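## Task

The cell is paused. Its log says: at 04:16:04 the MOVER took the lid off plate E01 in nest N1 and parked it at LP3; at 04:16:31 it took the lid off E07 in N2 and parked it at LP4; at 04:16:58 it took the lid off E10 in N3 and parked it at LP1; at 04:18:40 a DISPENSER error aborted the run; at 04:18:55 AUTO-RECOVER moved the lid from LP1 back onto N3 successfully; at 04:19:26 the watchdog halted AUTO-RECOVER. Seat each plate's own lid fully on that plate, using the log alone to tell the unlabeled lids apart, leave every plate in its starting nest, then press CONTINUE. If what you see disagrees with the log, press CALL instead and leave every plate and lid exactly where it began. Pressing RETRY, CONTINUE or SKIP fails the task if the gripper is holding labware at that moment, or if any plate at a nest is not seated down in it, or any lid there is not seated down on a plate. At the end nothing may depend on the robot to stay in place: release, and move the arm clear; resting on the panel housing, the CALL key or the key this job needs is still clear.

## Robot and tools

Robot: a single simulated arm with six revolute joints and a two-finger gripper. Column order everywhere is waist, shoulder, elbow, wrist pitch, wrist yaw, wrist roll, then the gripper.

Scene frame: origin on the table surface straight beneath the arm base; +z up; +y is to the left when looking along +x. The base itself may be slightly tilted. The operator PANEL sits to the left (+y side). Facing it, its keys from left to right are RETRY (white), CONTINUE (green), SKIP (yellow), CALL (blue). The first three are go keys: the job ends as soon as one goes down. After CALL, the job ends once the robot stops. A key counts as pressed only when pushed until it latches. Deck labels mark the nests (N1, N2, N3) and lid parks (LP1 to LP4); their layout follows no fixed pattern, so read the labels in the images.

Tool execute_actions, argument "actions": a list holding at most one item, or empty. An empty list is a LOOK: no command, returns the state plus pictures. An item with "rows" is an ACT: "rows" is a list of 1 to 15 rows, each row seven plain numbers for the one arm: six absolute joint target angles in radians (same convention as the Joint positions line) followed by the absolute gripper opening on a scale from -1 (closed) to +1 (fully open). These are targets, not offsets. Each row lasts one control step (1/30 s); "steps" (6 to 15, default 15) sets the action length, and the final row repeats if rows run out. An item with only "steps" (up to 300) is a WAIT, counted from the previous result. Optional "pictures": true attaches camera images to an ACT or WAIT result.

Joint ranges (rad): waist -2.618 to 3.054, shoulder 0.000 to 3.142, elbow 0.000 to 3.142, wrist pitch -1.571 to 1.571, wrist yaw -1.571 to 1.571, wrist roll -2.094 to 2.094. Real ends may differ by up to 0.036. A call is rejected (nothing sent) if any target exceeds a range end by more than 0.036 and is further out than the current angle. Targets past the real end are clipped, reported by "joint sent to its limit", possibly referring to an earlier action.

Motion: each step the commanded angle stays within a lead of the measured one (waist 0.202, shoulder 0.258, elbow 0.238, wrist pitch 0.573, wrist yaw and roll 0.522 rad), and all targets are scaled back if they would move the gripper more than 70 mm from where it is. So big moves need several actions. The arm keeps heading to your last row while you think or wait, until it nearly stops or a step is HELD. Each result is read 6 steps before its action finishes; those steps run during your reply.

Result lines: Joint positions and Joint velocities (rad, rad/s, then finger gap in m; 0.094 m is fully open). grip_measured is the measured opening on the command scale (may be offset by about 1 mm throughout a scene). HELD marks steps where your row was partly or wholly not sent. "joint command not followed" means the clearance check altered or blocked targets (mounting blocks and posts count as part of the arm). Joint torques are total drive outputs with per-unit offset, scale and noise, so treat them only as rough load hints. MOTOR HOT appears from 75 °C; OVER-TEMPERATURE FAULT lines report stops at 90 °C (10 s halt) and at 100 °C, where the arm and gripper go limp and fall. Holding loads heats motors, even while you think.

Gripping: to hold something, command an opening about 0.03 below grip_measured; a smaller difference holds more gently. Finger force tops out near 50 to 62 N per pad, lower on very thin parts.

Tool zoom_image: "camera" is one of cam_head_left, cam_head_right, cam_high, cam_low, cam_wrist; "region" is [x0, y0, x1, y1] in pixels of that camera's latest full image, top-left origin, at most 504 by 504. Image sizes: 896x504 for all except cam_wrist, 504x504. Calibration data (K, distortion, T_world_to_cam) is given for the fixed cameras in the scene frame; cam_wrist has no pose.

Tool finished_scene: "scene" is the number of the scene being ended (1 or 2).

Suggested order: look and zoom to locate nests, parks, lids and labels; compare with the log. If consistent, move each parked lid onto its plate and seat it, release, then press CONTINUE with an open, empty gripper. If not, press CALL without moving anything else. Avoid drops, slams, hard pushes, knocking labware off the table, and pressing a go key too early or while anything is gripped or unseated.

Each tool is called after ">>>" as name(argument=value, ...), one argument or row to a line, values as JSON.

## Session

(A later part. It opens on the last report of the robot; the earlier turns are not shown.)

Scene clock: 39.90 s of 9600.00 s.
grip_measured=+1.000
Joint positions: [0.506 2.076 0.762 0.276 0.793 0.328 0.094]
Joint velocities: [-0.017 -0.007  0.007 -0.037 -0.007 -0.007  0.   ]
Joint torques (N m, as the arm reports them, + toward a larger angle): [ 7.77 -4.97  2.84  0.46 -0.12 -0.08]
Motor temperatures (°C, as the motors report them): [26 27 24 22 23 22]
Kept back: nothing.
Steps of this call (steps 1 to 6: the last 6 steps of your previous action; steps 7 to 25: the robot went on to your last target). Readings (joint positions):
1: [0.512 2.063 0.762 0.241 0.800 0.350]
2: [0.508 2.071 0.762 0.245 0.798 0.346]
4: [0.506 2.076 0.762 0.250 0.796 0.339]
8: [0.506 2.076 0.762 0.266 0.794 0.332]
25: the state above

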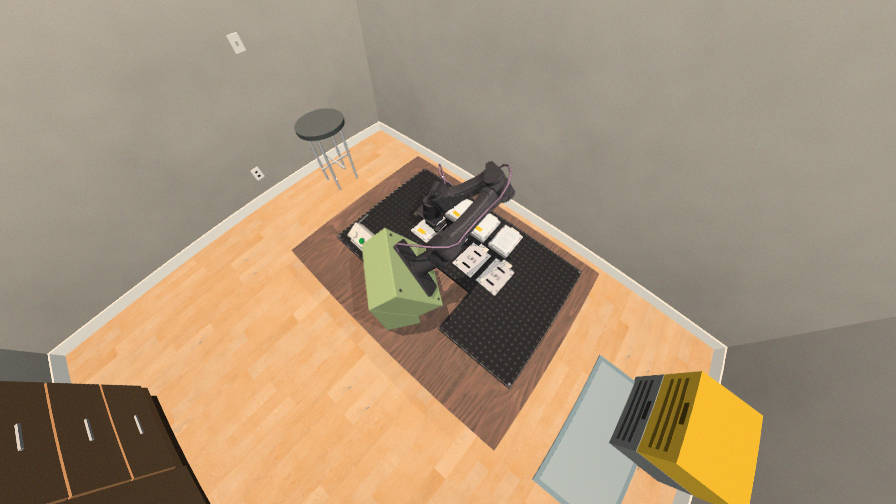

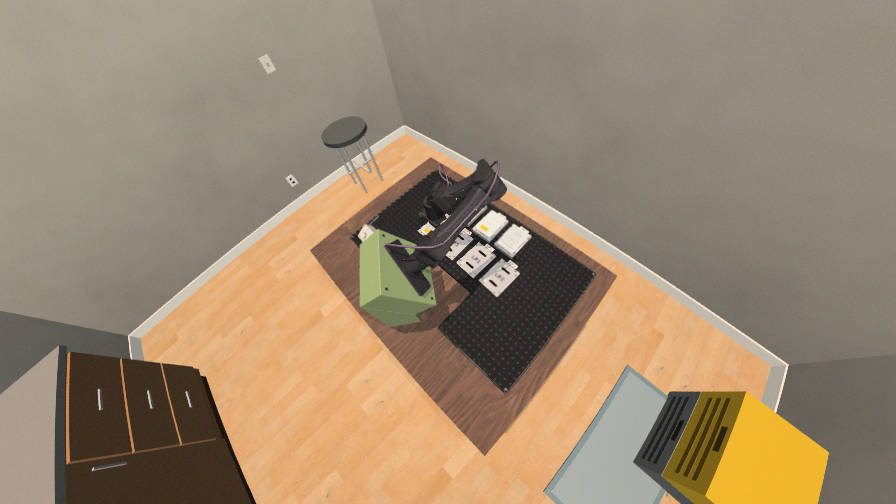

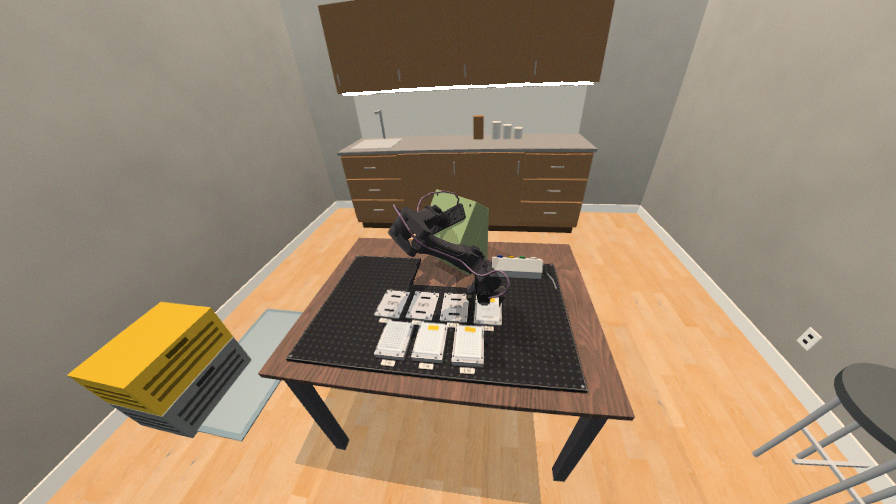

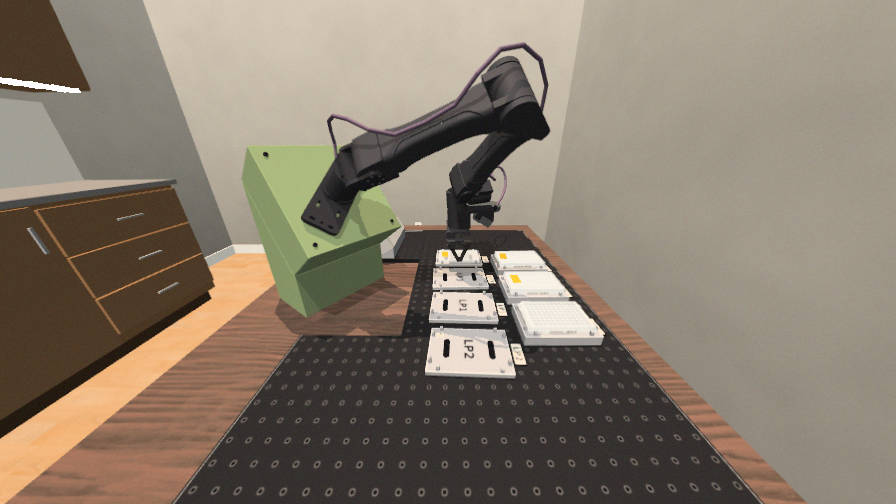

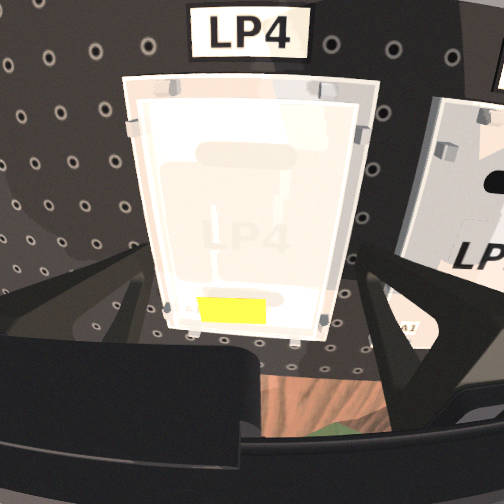

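>>> execute_actions(
  actions=[
    {"rows":[[0.51,2.09,0.805,0.285,0.785,0.32,1],[0.51,2.095,0.815,0.285,0.785,0.32,1],[0.51,2.10,0.82,0.29,0.785,0.31,1],[0.51,2.105,0.82,0.295,0.78,0.31,1],[0.51,2.11,0.82,0.30,0.78,0.30,1],[0.505,2.12,0.82,0.31,0.78,0.30,1],[0.5,2.13,0.82,0.32,0.778,0.30,1]],"steps":15},
  ],
)

>>> execute_actions(
  actions=[
    {"steps":15},
  ],
  pictures=true,
)

>>> zoom_image(
  camera="cam_wrist",
  region=[100, 200, 400, 340],
)

Scene clock: 40.73 s of 9600.00 s.
grip_measured=+1.000
Joint positions: [0.504 2.095 0.803 0.308 0.788 0.314 0.094]
Joint velocities: [-0.037  0.164 -0.002  0.037 -0.066 -0.051  0.   ]
Joint torques (N m, as the arm reports them, + toward a larger angle): [ 7.46 -4.4   1.99  0.44 -0.11 -0.07]
Motor temperatures (°C, as the motors report them): [26 27 24 22 23 22]
Steps of this call (steps 1 to 15: the robot went on to your last target; step 16: nothing new was sent; steps 17 to 25: the first 9 steps of this action). Readings (joint positions):
17: [0.506 2.076 0.765 0.275 0.793 0.328]
18: [0.506 2.076 0.769 0.274 0.792 0.328]
20: [0.506 2.076 0.785 0.276 0.792 0.325]
24: [0.505 2.089 0.803 0.304 0.790 0.315]
25: the state above

Scene clock: 41.23 s of 9600.00 s.
grip_measured=+1.000
Joint positions: [0.501 2.112 0.803 0.311 0.786 0.308 0.094]
Joint velocities: [-0.012 -0.012  0.002  0.022  0.007  0.037  0.   ]
Joint torques (N m, as the arm reports them, + toward a larger angle): [ 7.65 -4.82  1.94  0.5  -0.13 -0.1 ]
Motor temperatures (°C, as the motors report them): [26 27 24 22 23 22]
Kept back: nothing.
Steps of this call (steps 1 to 6: the last 6 steps of your previous action; steps 7 to 15: the robot went on to your last target). Readings (joint positions):
1: [0.503 2.102 0.803 0.309 0.788 0.313]
2: [0.502 2.107 0.803 0.309 0.787 0.312]
4: [0.501 2.112 0.803 0.309 0.786 0.310]
8: [0.501 2.112 0.803 0.310 0.786 0.309]
15: the state above

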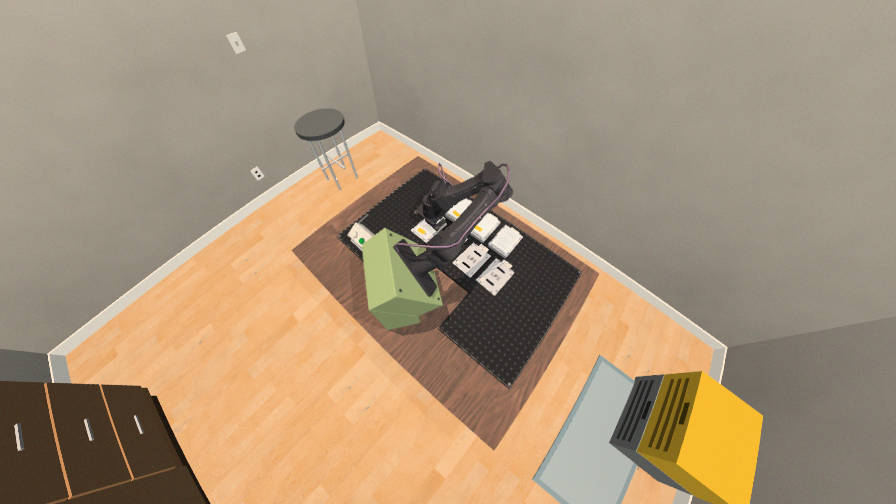

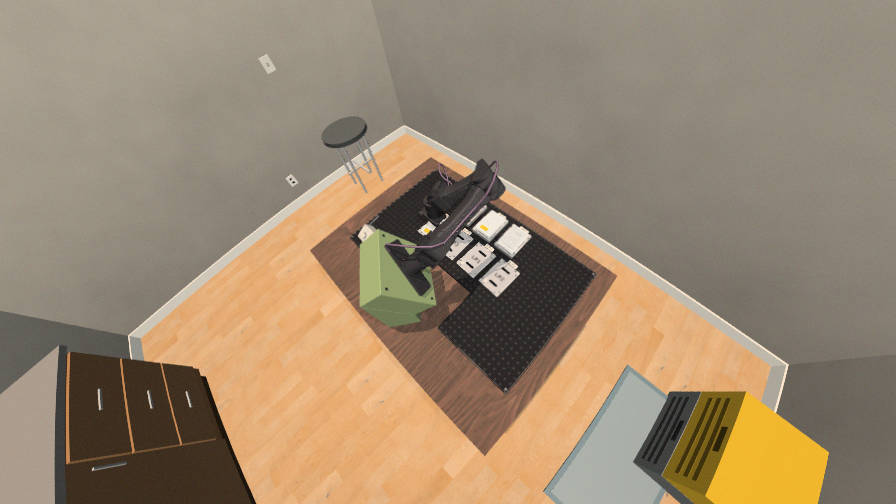

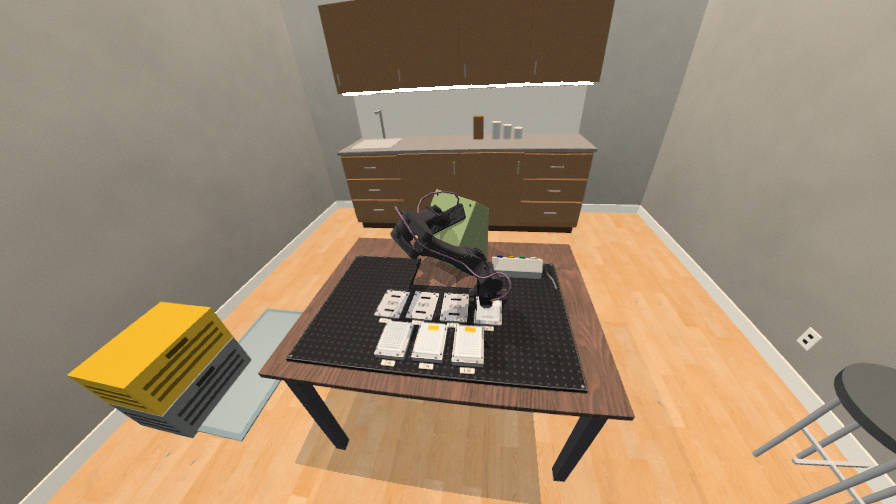

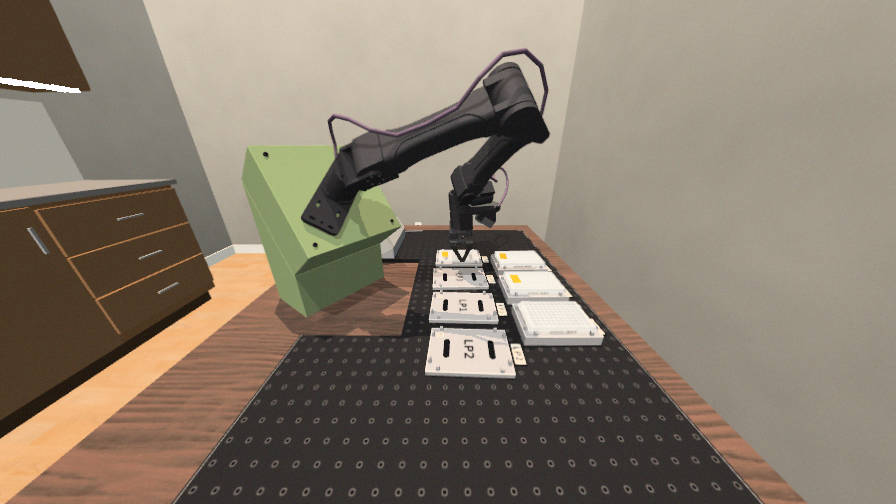

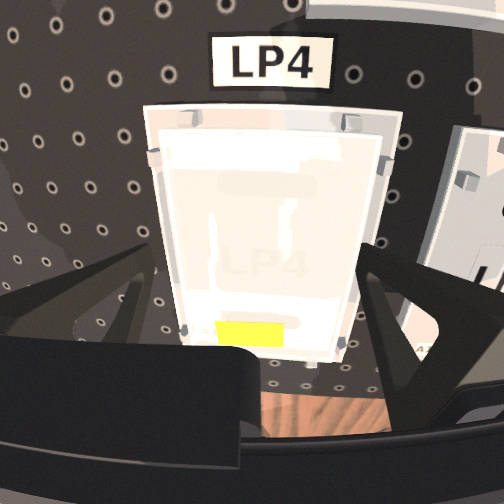

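Region (100, 200, 400, 340) of cam_wrist's 504x504 image, scaled by 1.680, with more detail than that image has; it fills the top 235 rows of this view, and the rest is white.

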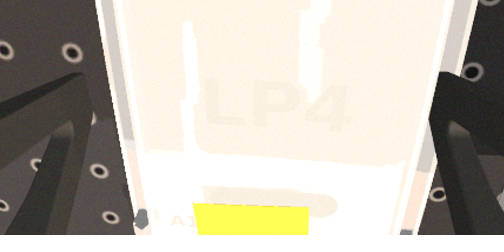

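>>> execute_actions(
  actions=[
    {"rows":[[0.5,2.12,0.785,0.31,0.79,0.305,1],[0.5,2.12,0.775,0.31,0.79,0.305,1],[0.495,2.12,0.772,0.31,0.79,0.305,1],[0.49,2.135,0.772,0.31,0.79,0.305,1]],"steps":15},
  ],
)

>>> execute_actions(
  actions=[
    {"steps":12},
  ],
  pictures=true,
)

>>> zoom_image(
  camera="cam_wrist",
  region=[100, 200, 400, 340],
)

Scene clock: 41.90 s of 9600.00 s.
grip_measured=+1.000
Joint positions: [0.491 2.112 0.803 0.311 0.786 0.308 0.094]
Joint velocities: [-0.032 -0.027 -0.007 -0.037 -0.037  0.007  0.   ]
Joint torques (N m, as the arm reports them, + toward a larger angle): [ 7.75 -4.38 -2.37  0.41  0.01 -0.03]
Motor temperatures (°C, as the motors report them): [26 27 24 22 23 22]
Steps of this call (steps 1 to 11: the robot went on to your last target; steps 12 to 20: the first 9 steps of this action). Readings (joint positions):
12: [0.501 2.112 0.803 0.311 0.786 0.308]
13: [0.501 2.112 0.803 0.311 0.786 0.308]
15: [0.500 2.112 0.803 0.311 0.786 0.308]
19: [0.492 2.112 0.803 0.311 0.786 0.308]
20: the state above

Scene clock: 42.30 s of 9600.00 s.
grip_measured=+1.000
Joint positions: [0.49  2.112 0.803 0.311 0.786 0.308 0.094]
Joint velocities: [ 0.012  0.002 -0.012 -0.037 -0.037 -0.007  0.   ]
Joint torques (N m, as the arm reports them, + toward a larger angle): [ 7.69 -4.4  -2.38  0.42  0.01 -0.03]
Motor temperatures (°C, as the motors report them): [26 27 24 22 23 22]
Kept back: nothing.
Steps of this call (steps 1 to 6: the last 6 steps of your previous action; steps 7 to 12: the robot went on to your last target). Readings (joint positions):
1: [0.490 2.112 0.803 0.311 0.786 0.308]
2: [0.490 2.112 0.803 0.311 0.786 0.308]
4: [0.490 2.112 0.803 0.311 0.786 0.308]
8: [0.490 2.112 0.803 0.311 0.786 0.308]
12: the state above

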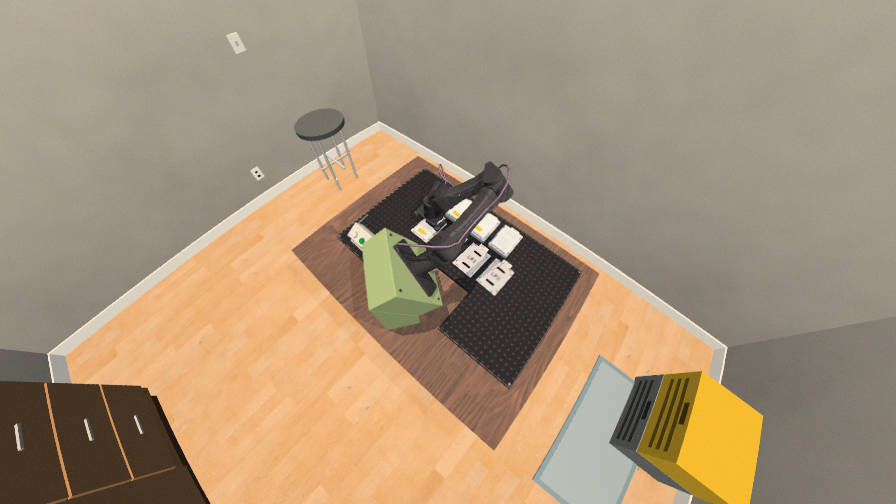

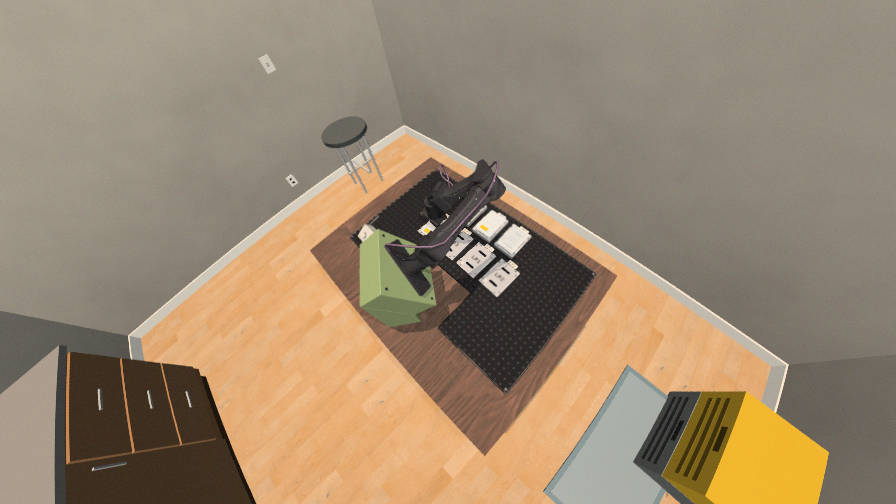

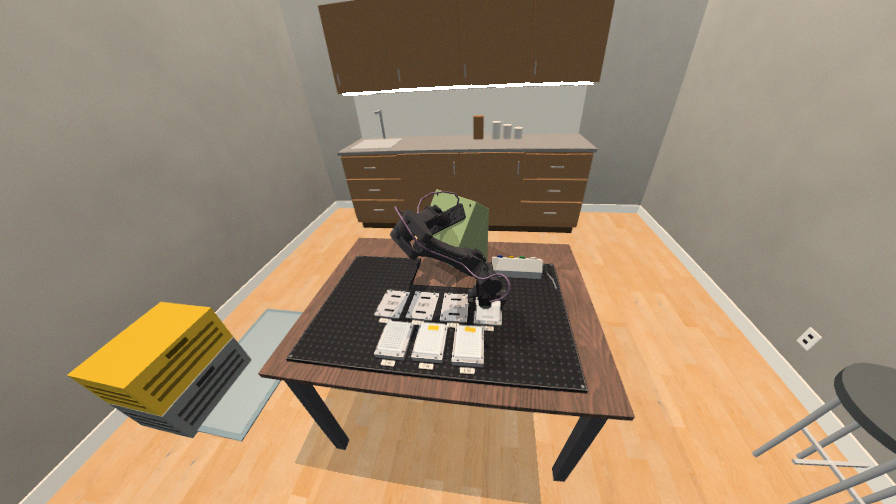

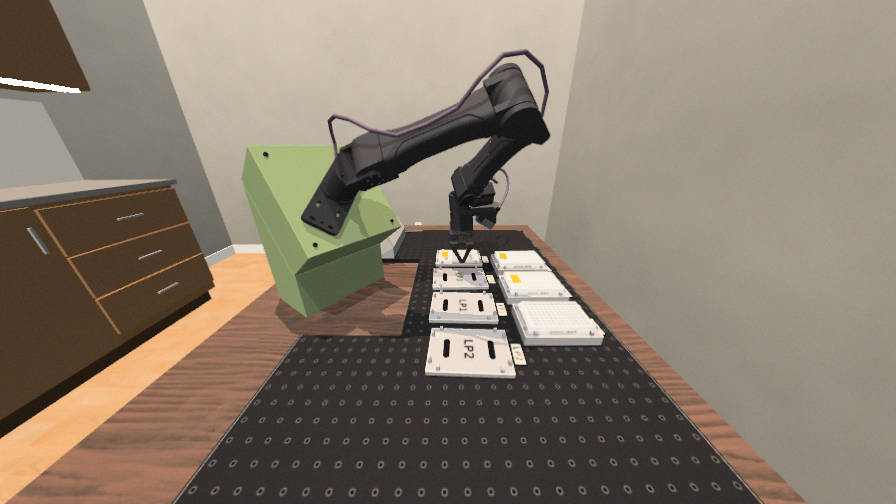

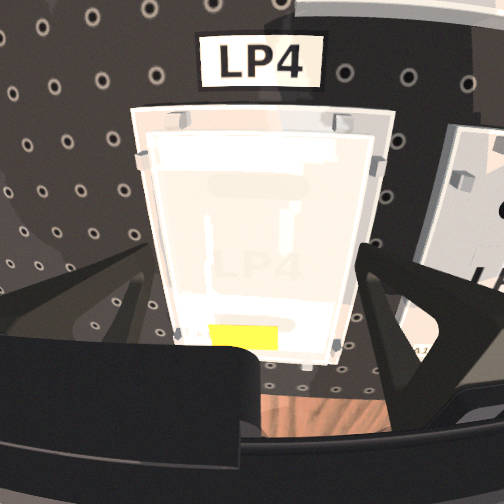

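Region (100, 200, 400, 340) of cam_wrist's 504x504 image, scaled by 1.680, with more detail than that image has; it fills the top 235 rows of this view, and the rest is white.

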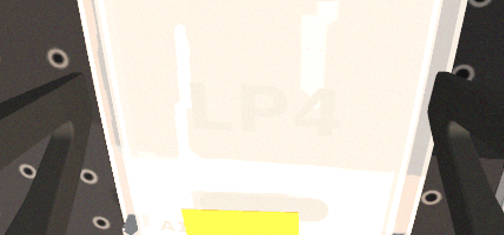

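>>> execute_actions(
  actions=[
    {"rows":[[0.487,2.14,0.79,0.32,0.78,0.30,1],[0.484,2.143,0.79,0.32,0.78,0.295,1],[0.481,2.146,0.79,0.325,0.78,0.29,1],[0.478,2.149,0.79,0.325,0.775,0.29,1],[0.475,2.152,0.79,0.33,0.775,0.285,1],[0.472,2.155,0.79,0.33,0.775,0.285,1],[0.47,2.16,0.79,0.33,0.775,0.285,1]],"steps":15},
  ],
)

>>> execute_actions(
  actions=[
    {"steps":12},
  ],
  pictures=true,
)

>>> zoom_image(
  camera="cam_wrist",
  region=[100, 200, 400, 340],
)

Scene clock: 42.90 s of 9600.00 s.
grip_measured=+1.000
Joint positions: [0.486 2.12  0.803 0.319 0.786 0.297 0.094]
Joint velocities: [-0.002  0.002 -0.007 -0.037  0.022 -0.051  0.   ]
Joint torques (N m, as the arm reports them, + toward a larger angle): [ 6.37 -2.89 -0.81  0.51 -0.13 -0.13]
Motor temperatures (°C, as the motors report them): [26 27 24 22 23 22]
Steps of this call (steps 1 to 9: the robot went on to your last target; steps 10 to 18: the first 9 steps of this action). Readings (joint positions):
10: [0.490 2.112 0.803 0.311 0.786 0.308]
11: [0.490 2.112 0.803 0.311 0.786 0.307]
13: [0.488 2.116 0.803 0.315 0.785 0.304]
17: [0.486 2.120 0.803 0.319 0.786 0.298]
18: the state above

Scene clock: 43.30 s of 9600.00 s.
grip_measured=+1.000
Joint positions: [0.486 2.12  0.803 0.319 0.786 0.297 0.094]
Joint velocities: [-0.012  0.012 -0.022 -0.007 -0.007 -0.037  0.   ]
Joint torques (N m, as the arm reports them, + toward a larger angle): [ 6.38 -2.88 -0.82  0.51 -0.15 -0.12]
Motor temperatures (°C, as the motors report them): [26 27 24 22 23 22]
Kept back: nothing.
Steps of this call (steps 1 to 6: the last 6 steps of your previous action; steps 7 to 12: the robot went on to your last target). Readings (joint positions):
1: [0.486 2.120 0.803 0.319 0.786 0.297]
2: [0.486 2.120 0.803 0.319 0.786 0.297]
4: [0.486 2.120 0.803 0.319 0.786 0.297]
8: [0.486 2.120 0.803 0.319 0.786 0.297]
12: the state above

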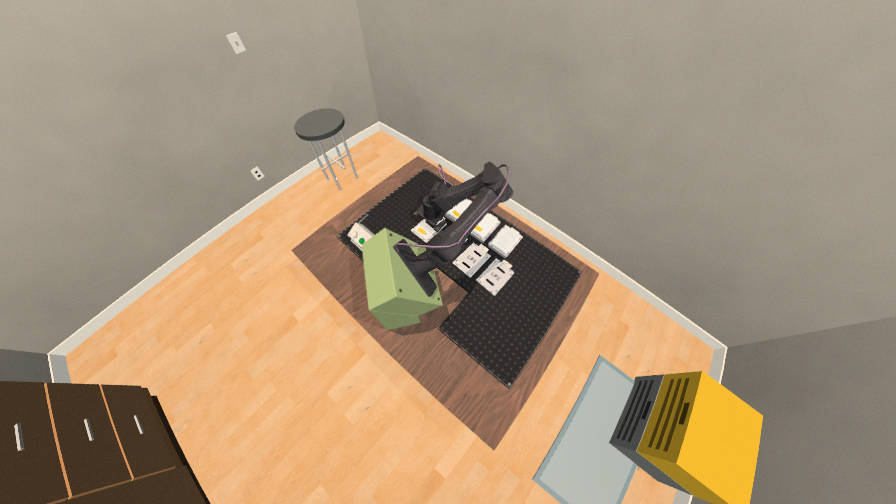

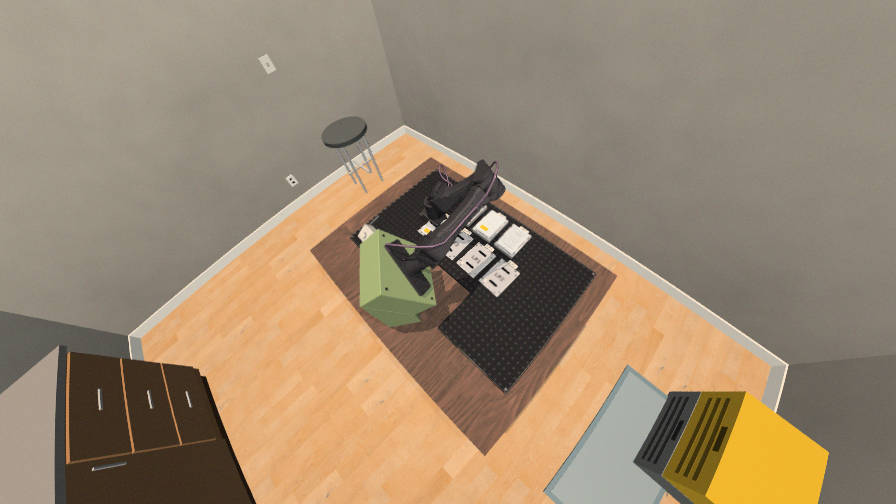

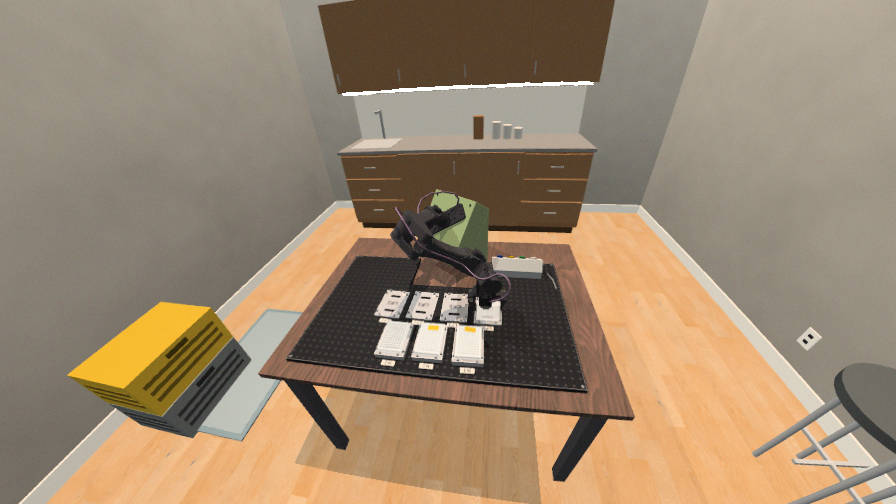

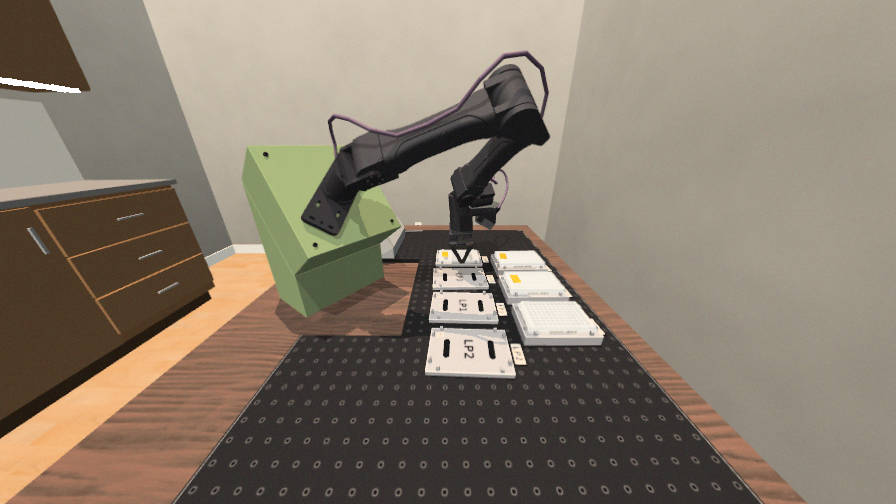

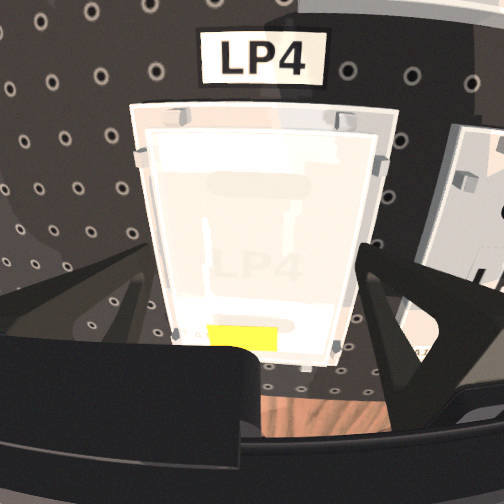

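Region (100, 200, 400, 340) of cam_wrist's 504x504 image, scaled by 1.680, with more detail than that image has; it fills the top 235 rows of this view, and the rest is white.

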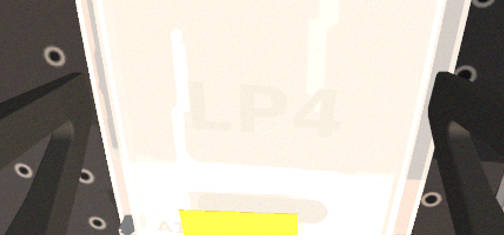

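>>> execute_actions(
  actions=[
    {"rows":[[0.484,2.135,0.8,0.32,0.786,0.297,1],[0.484,2.135,0.8,0.32,0.786,0.297,1],[0.484,2.135,0.8,0.32,0.786,0.297,0.9],[0.484,2.135,0.8,0.32,0.786,0.297,0.85],[0.484,2.135,0.8,0.32,0.786,0.297,0.8],[0.484,2.135,0.8,0.32,0.786,0.297,0.75]],"steps":15},
  ],
)

>>> execute_actions(
  actions=[
    {"steps":10},
  ],
  pictures=true,
)

Scene clock: 43.83 s of 9600.00 s.
grip_measured=+0.753
Joint positions: [0.486 2.12  0.803 0.318 0.793 0.297 0.082]
Joint velocities: [-0.002 -0.002  0.017  0.095 -0.037 -0.007 -0.001]
Joint torques (N m, as the arm reports them, + toward a larger angle): [ 7.52 -5.07  0.01  0.42 -0.1   0.01]
Motor temperatures (°C, as the motors report them): [26 27 24 22 23 22]
Steps of this call (steps 1 to 7: the robot went on to your last target; steps 8 to 16: the first 9 steps of this action). Readings (joint positions):
8: [0.487 2.120 0.803 0.319 0.786 0.297]
9: [0.487 2.120 0.803 0.319 0.786 0.297]
11: [0.486 2.120 0.803 0.318 0.792 0.297]
15: [0.486 2.120 0.803 0.318 0.793 0.297]
16: the state above

Scene clock: 44.17 s of 9600.00 s.
grip_measured=+0.753
Joint positions: [0.486 2.12  0.803 0.318 0.793 0.297 0.082]
Joint velocities: [-0.017 -0.012  0.012  0.125  0.051 -0.066 -0.   ]
Joint torques (N m, as the arm reports them, + toward a larger angle): [ 7.49 -5.05  0.06  0.43 -0.11  0.01]
Motor temperatures (°C, as the motors report them): [26 27 24 22 23 22]
Kept back: nothing.
Steps of this call (steps 1 to 6: the last 6 steps of your previous action; steps 7 to 10: the robot went on to your last target). Readings (joint positions):
1: [0.486 2.120 0.803 0.318 0.793 0.297]
2: [0.486 2.120 0.803 0.318 0.793 0.297]
4: [0.486 2.120 0.803 0.318 0.793 0.297]
8: [0.486 2.120 0.803 0.318 0.793 0.297]
10: the state above

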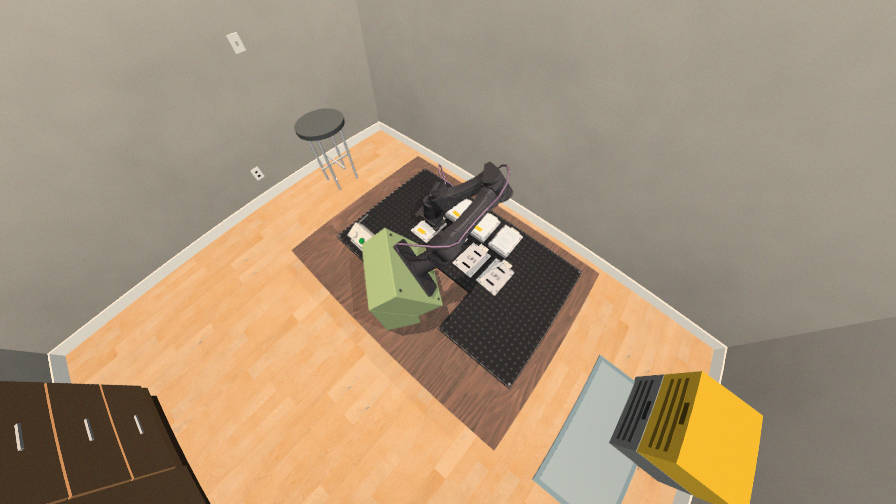

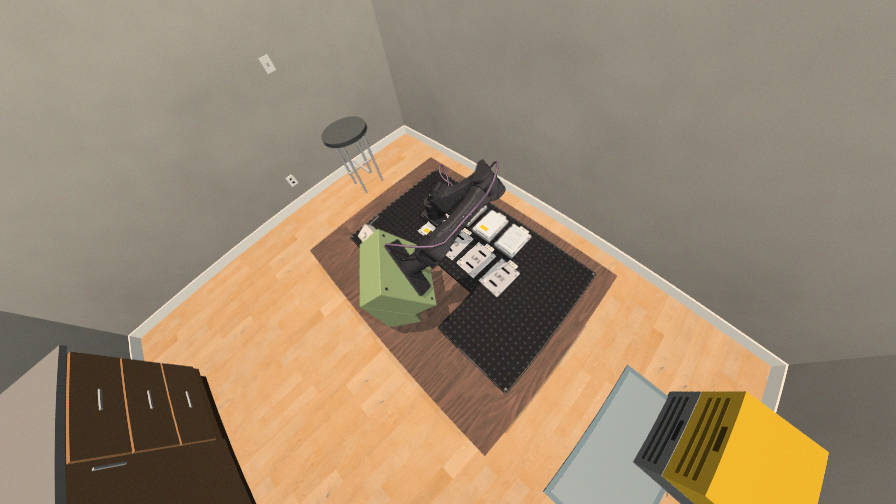

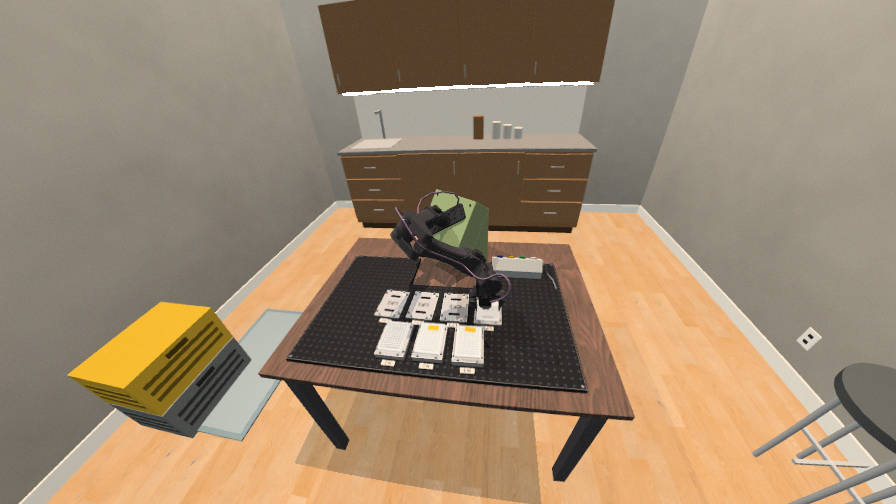

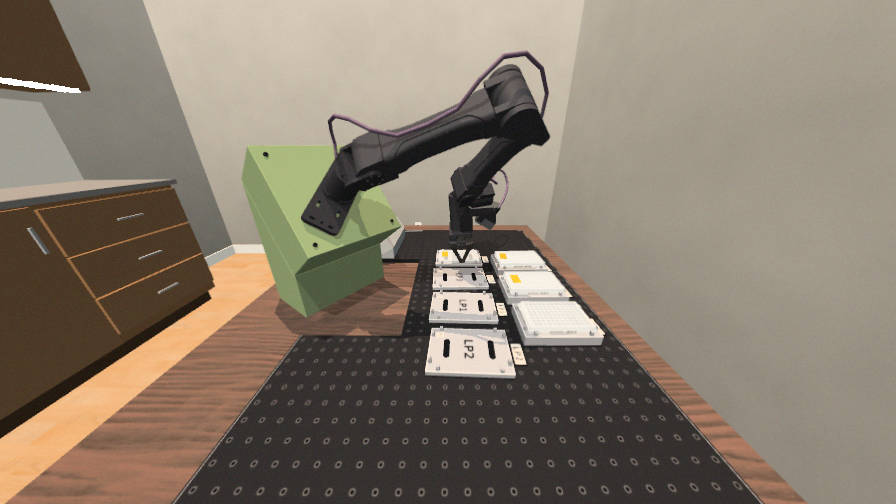

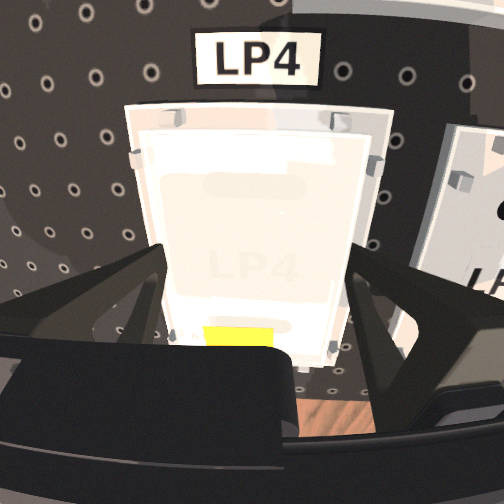

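>>> execute_actions(
  actions=[
    {"rows":[[0.52,2.08,0.80,0.28,0.81,0.31,1]],"steps":15},
  ],
)

>>> execute_actions(
  actions=[
    {"rows":[[0.50,2.15,0.83,0.33,0.815,0.315,1]],"steps":15},
  ],
  pictures=true,
)

Scene clock: 45.93 s of 9600.00 s.
grip_measured=+1.000
Joint positions: [0.5   2.099 0.803 0.297 0.799 0.302 0.094]
Joint velocities: [-0.002 -0.002 -0.007 -0.095  0.007  0.051  0.   ]
Joint torques (N m, as the arm reports them, + toward a larger angle): [ 9.28 -8.01  0.15  0.35  0.09  0.09]
Motor temperatures (°C, as the motors report them): [26 27 24 22 23 22]
Steps of this call (steps 1 to 15: the robot went on to your last target; steps 16 to 44: nothing new was sent; steps 45 to 53: the first 9 steps of this action). Readings (joint positions):
45: [0.488 2.117 0.803 0.314 0.795 0.298]
46: [0.490 2.113 0.803 0.306 0.796 0.299]
48: [0.496 2.105 0.803 0.301 0.798 0.300]
52: [0.500 2.099 0.803 0.298 0.799 0.302]
53: the state above

Scene clock: 46.43 s of 9600.00 s.
grip_measured=+1.000
Joint positions: [0.5   2.132 0.807 0.314 0.803 0.308 0.094]
Joint velocities: [-0.022 -0.007 -0.002  0.095 -0.037 -0.022  0.   ]
Joint torques (N m, as the arm reports them, + toward a larger angle): [ 7.72 -4.79  2.4   0.48  0.09  0.08]
Motor temperatures (°C, as the motors report them): [27 27 24 22 23 22]
Steps of this call (steps 1 to 6: the last 6 steps of your previous action; steps 7 to 15: the first 9 steps of this action). Readings (joint positions):
7: [0.500 2.102 0.803 0.297 0.801 0.304]
8: [0.500 2.108 0.805 0.304 0.802 0.305]
10: [0.500 2.122 0.807 0.312 0.803 0.306]
14: [0.500 2.132 0.807 0.313 0.803 0.308]
15: the state above

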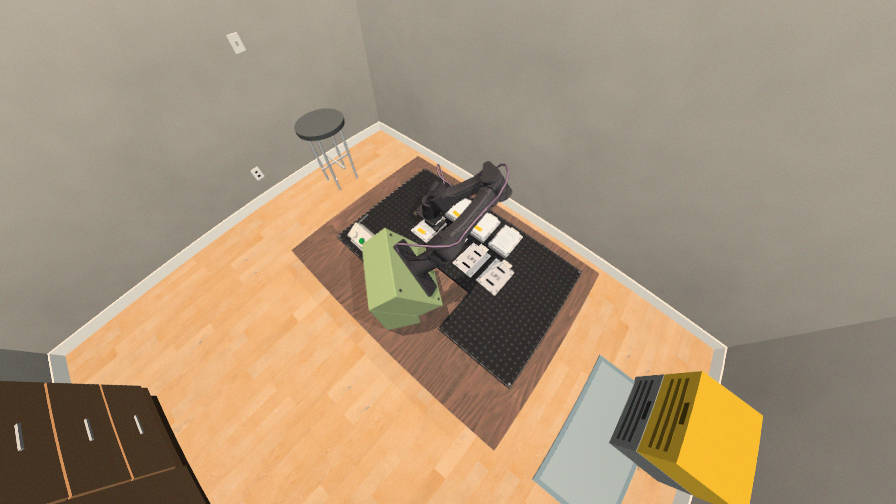

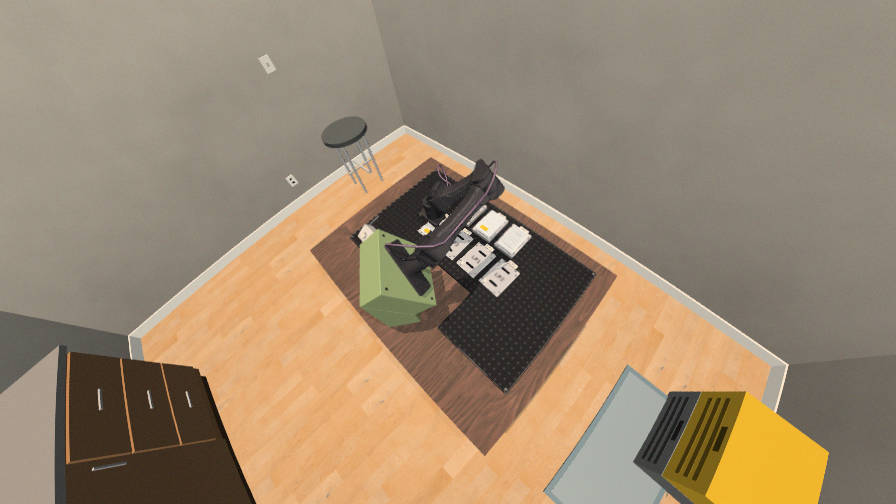

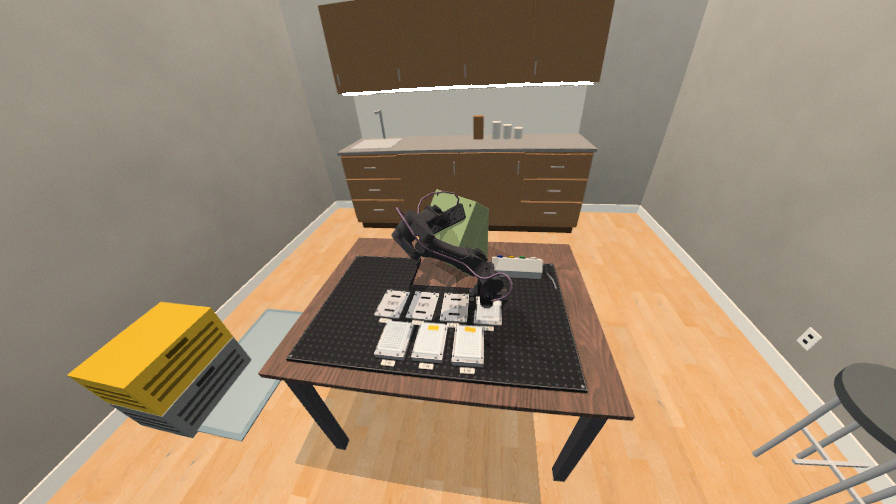

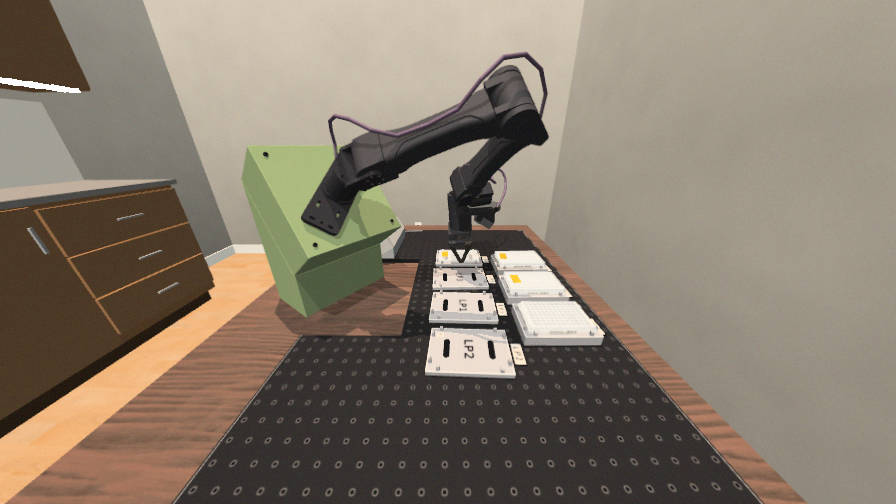

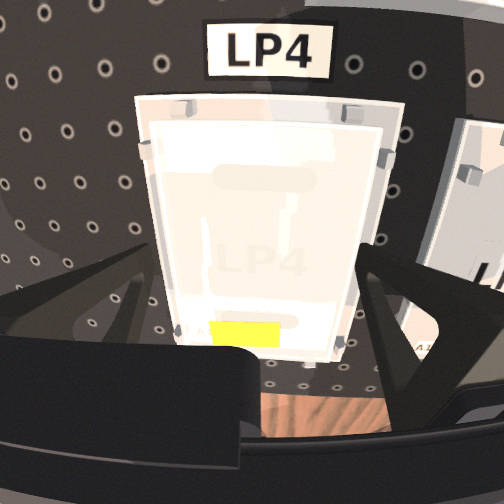

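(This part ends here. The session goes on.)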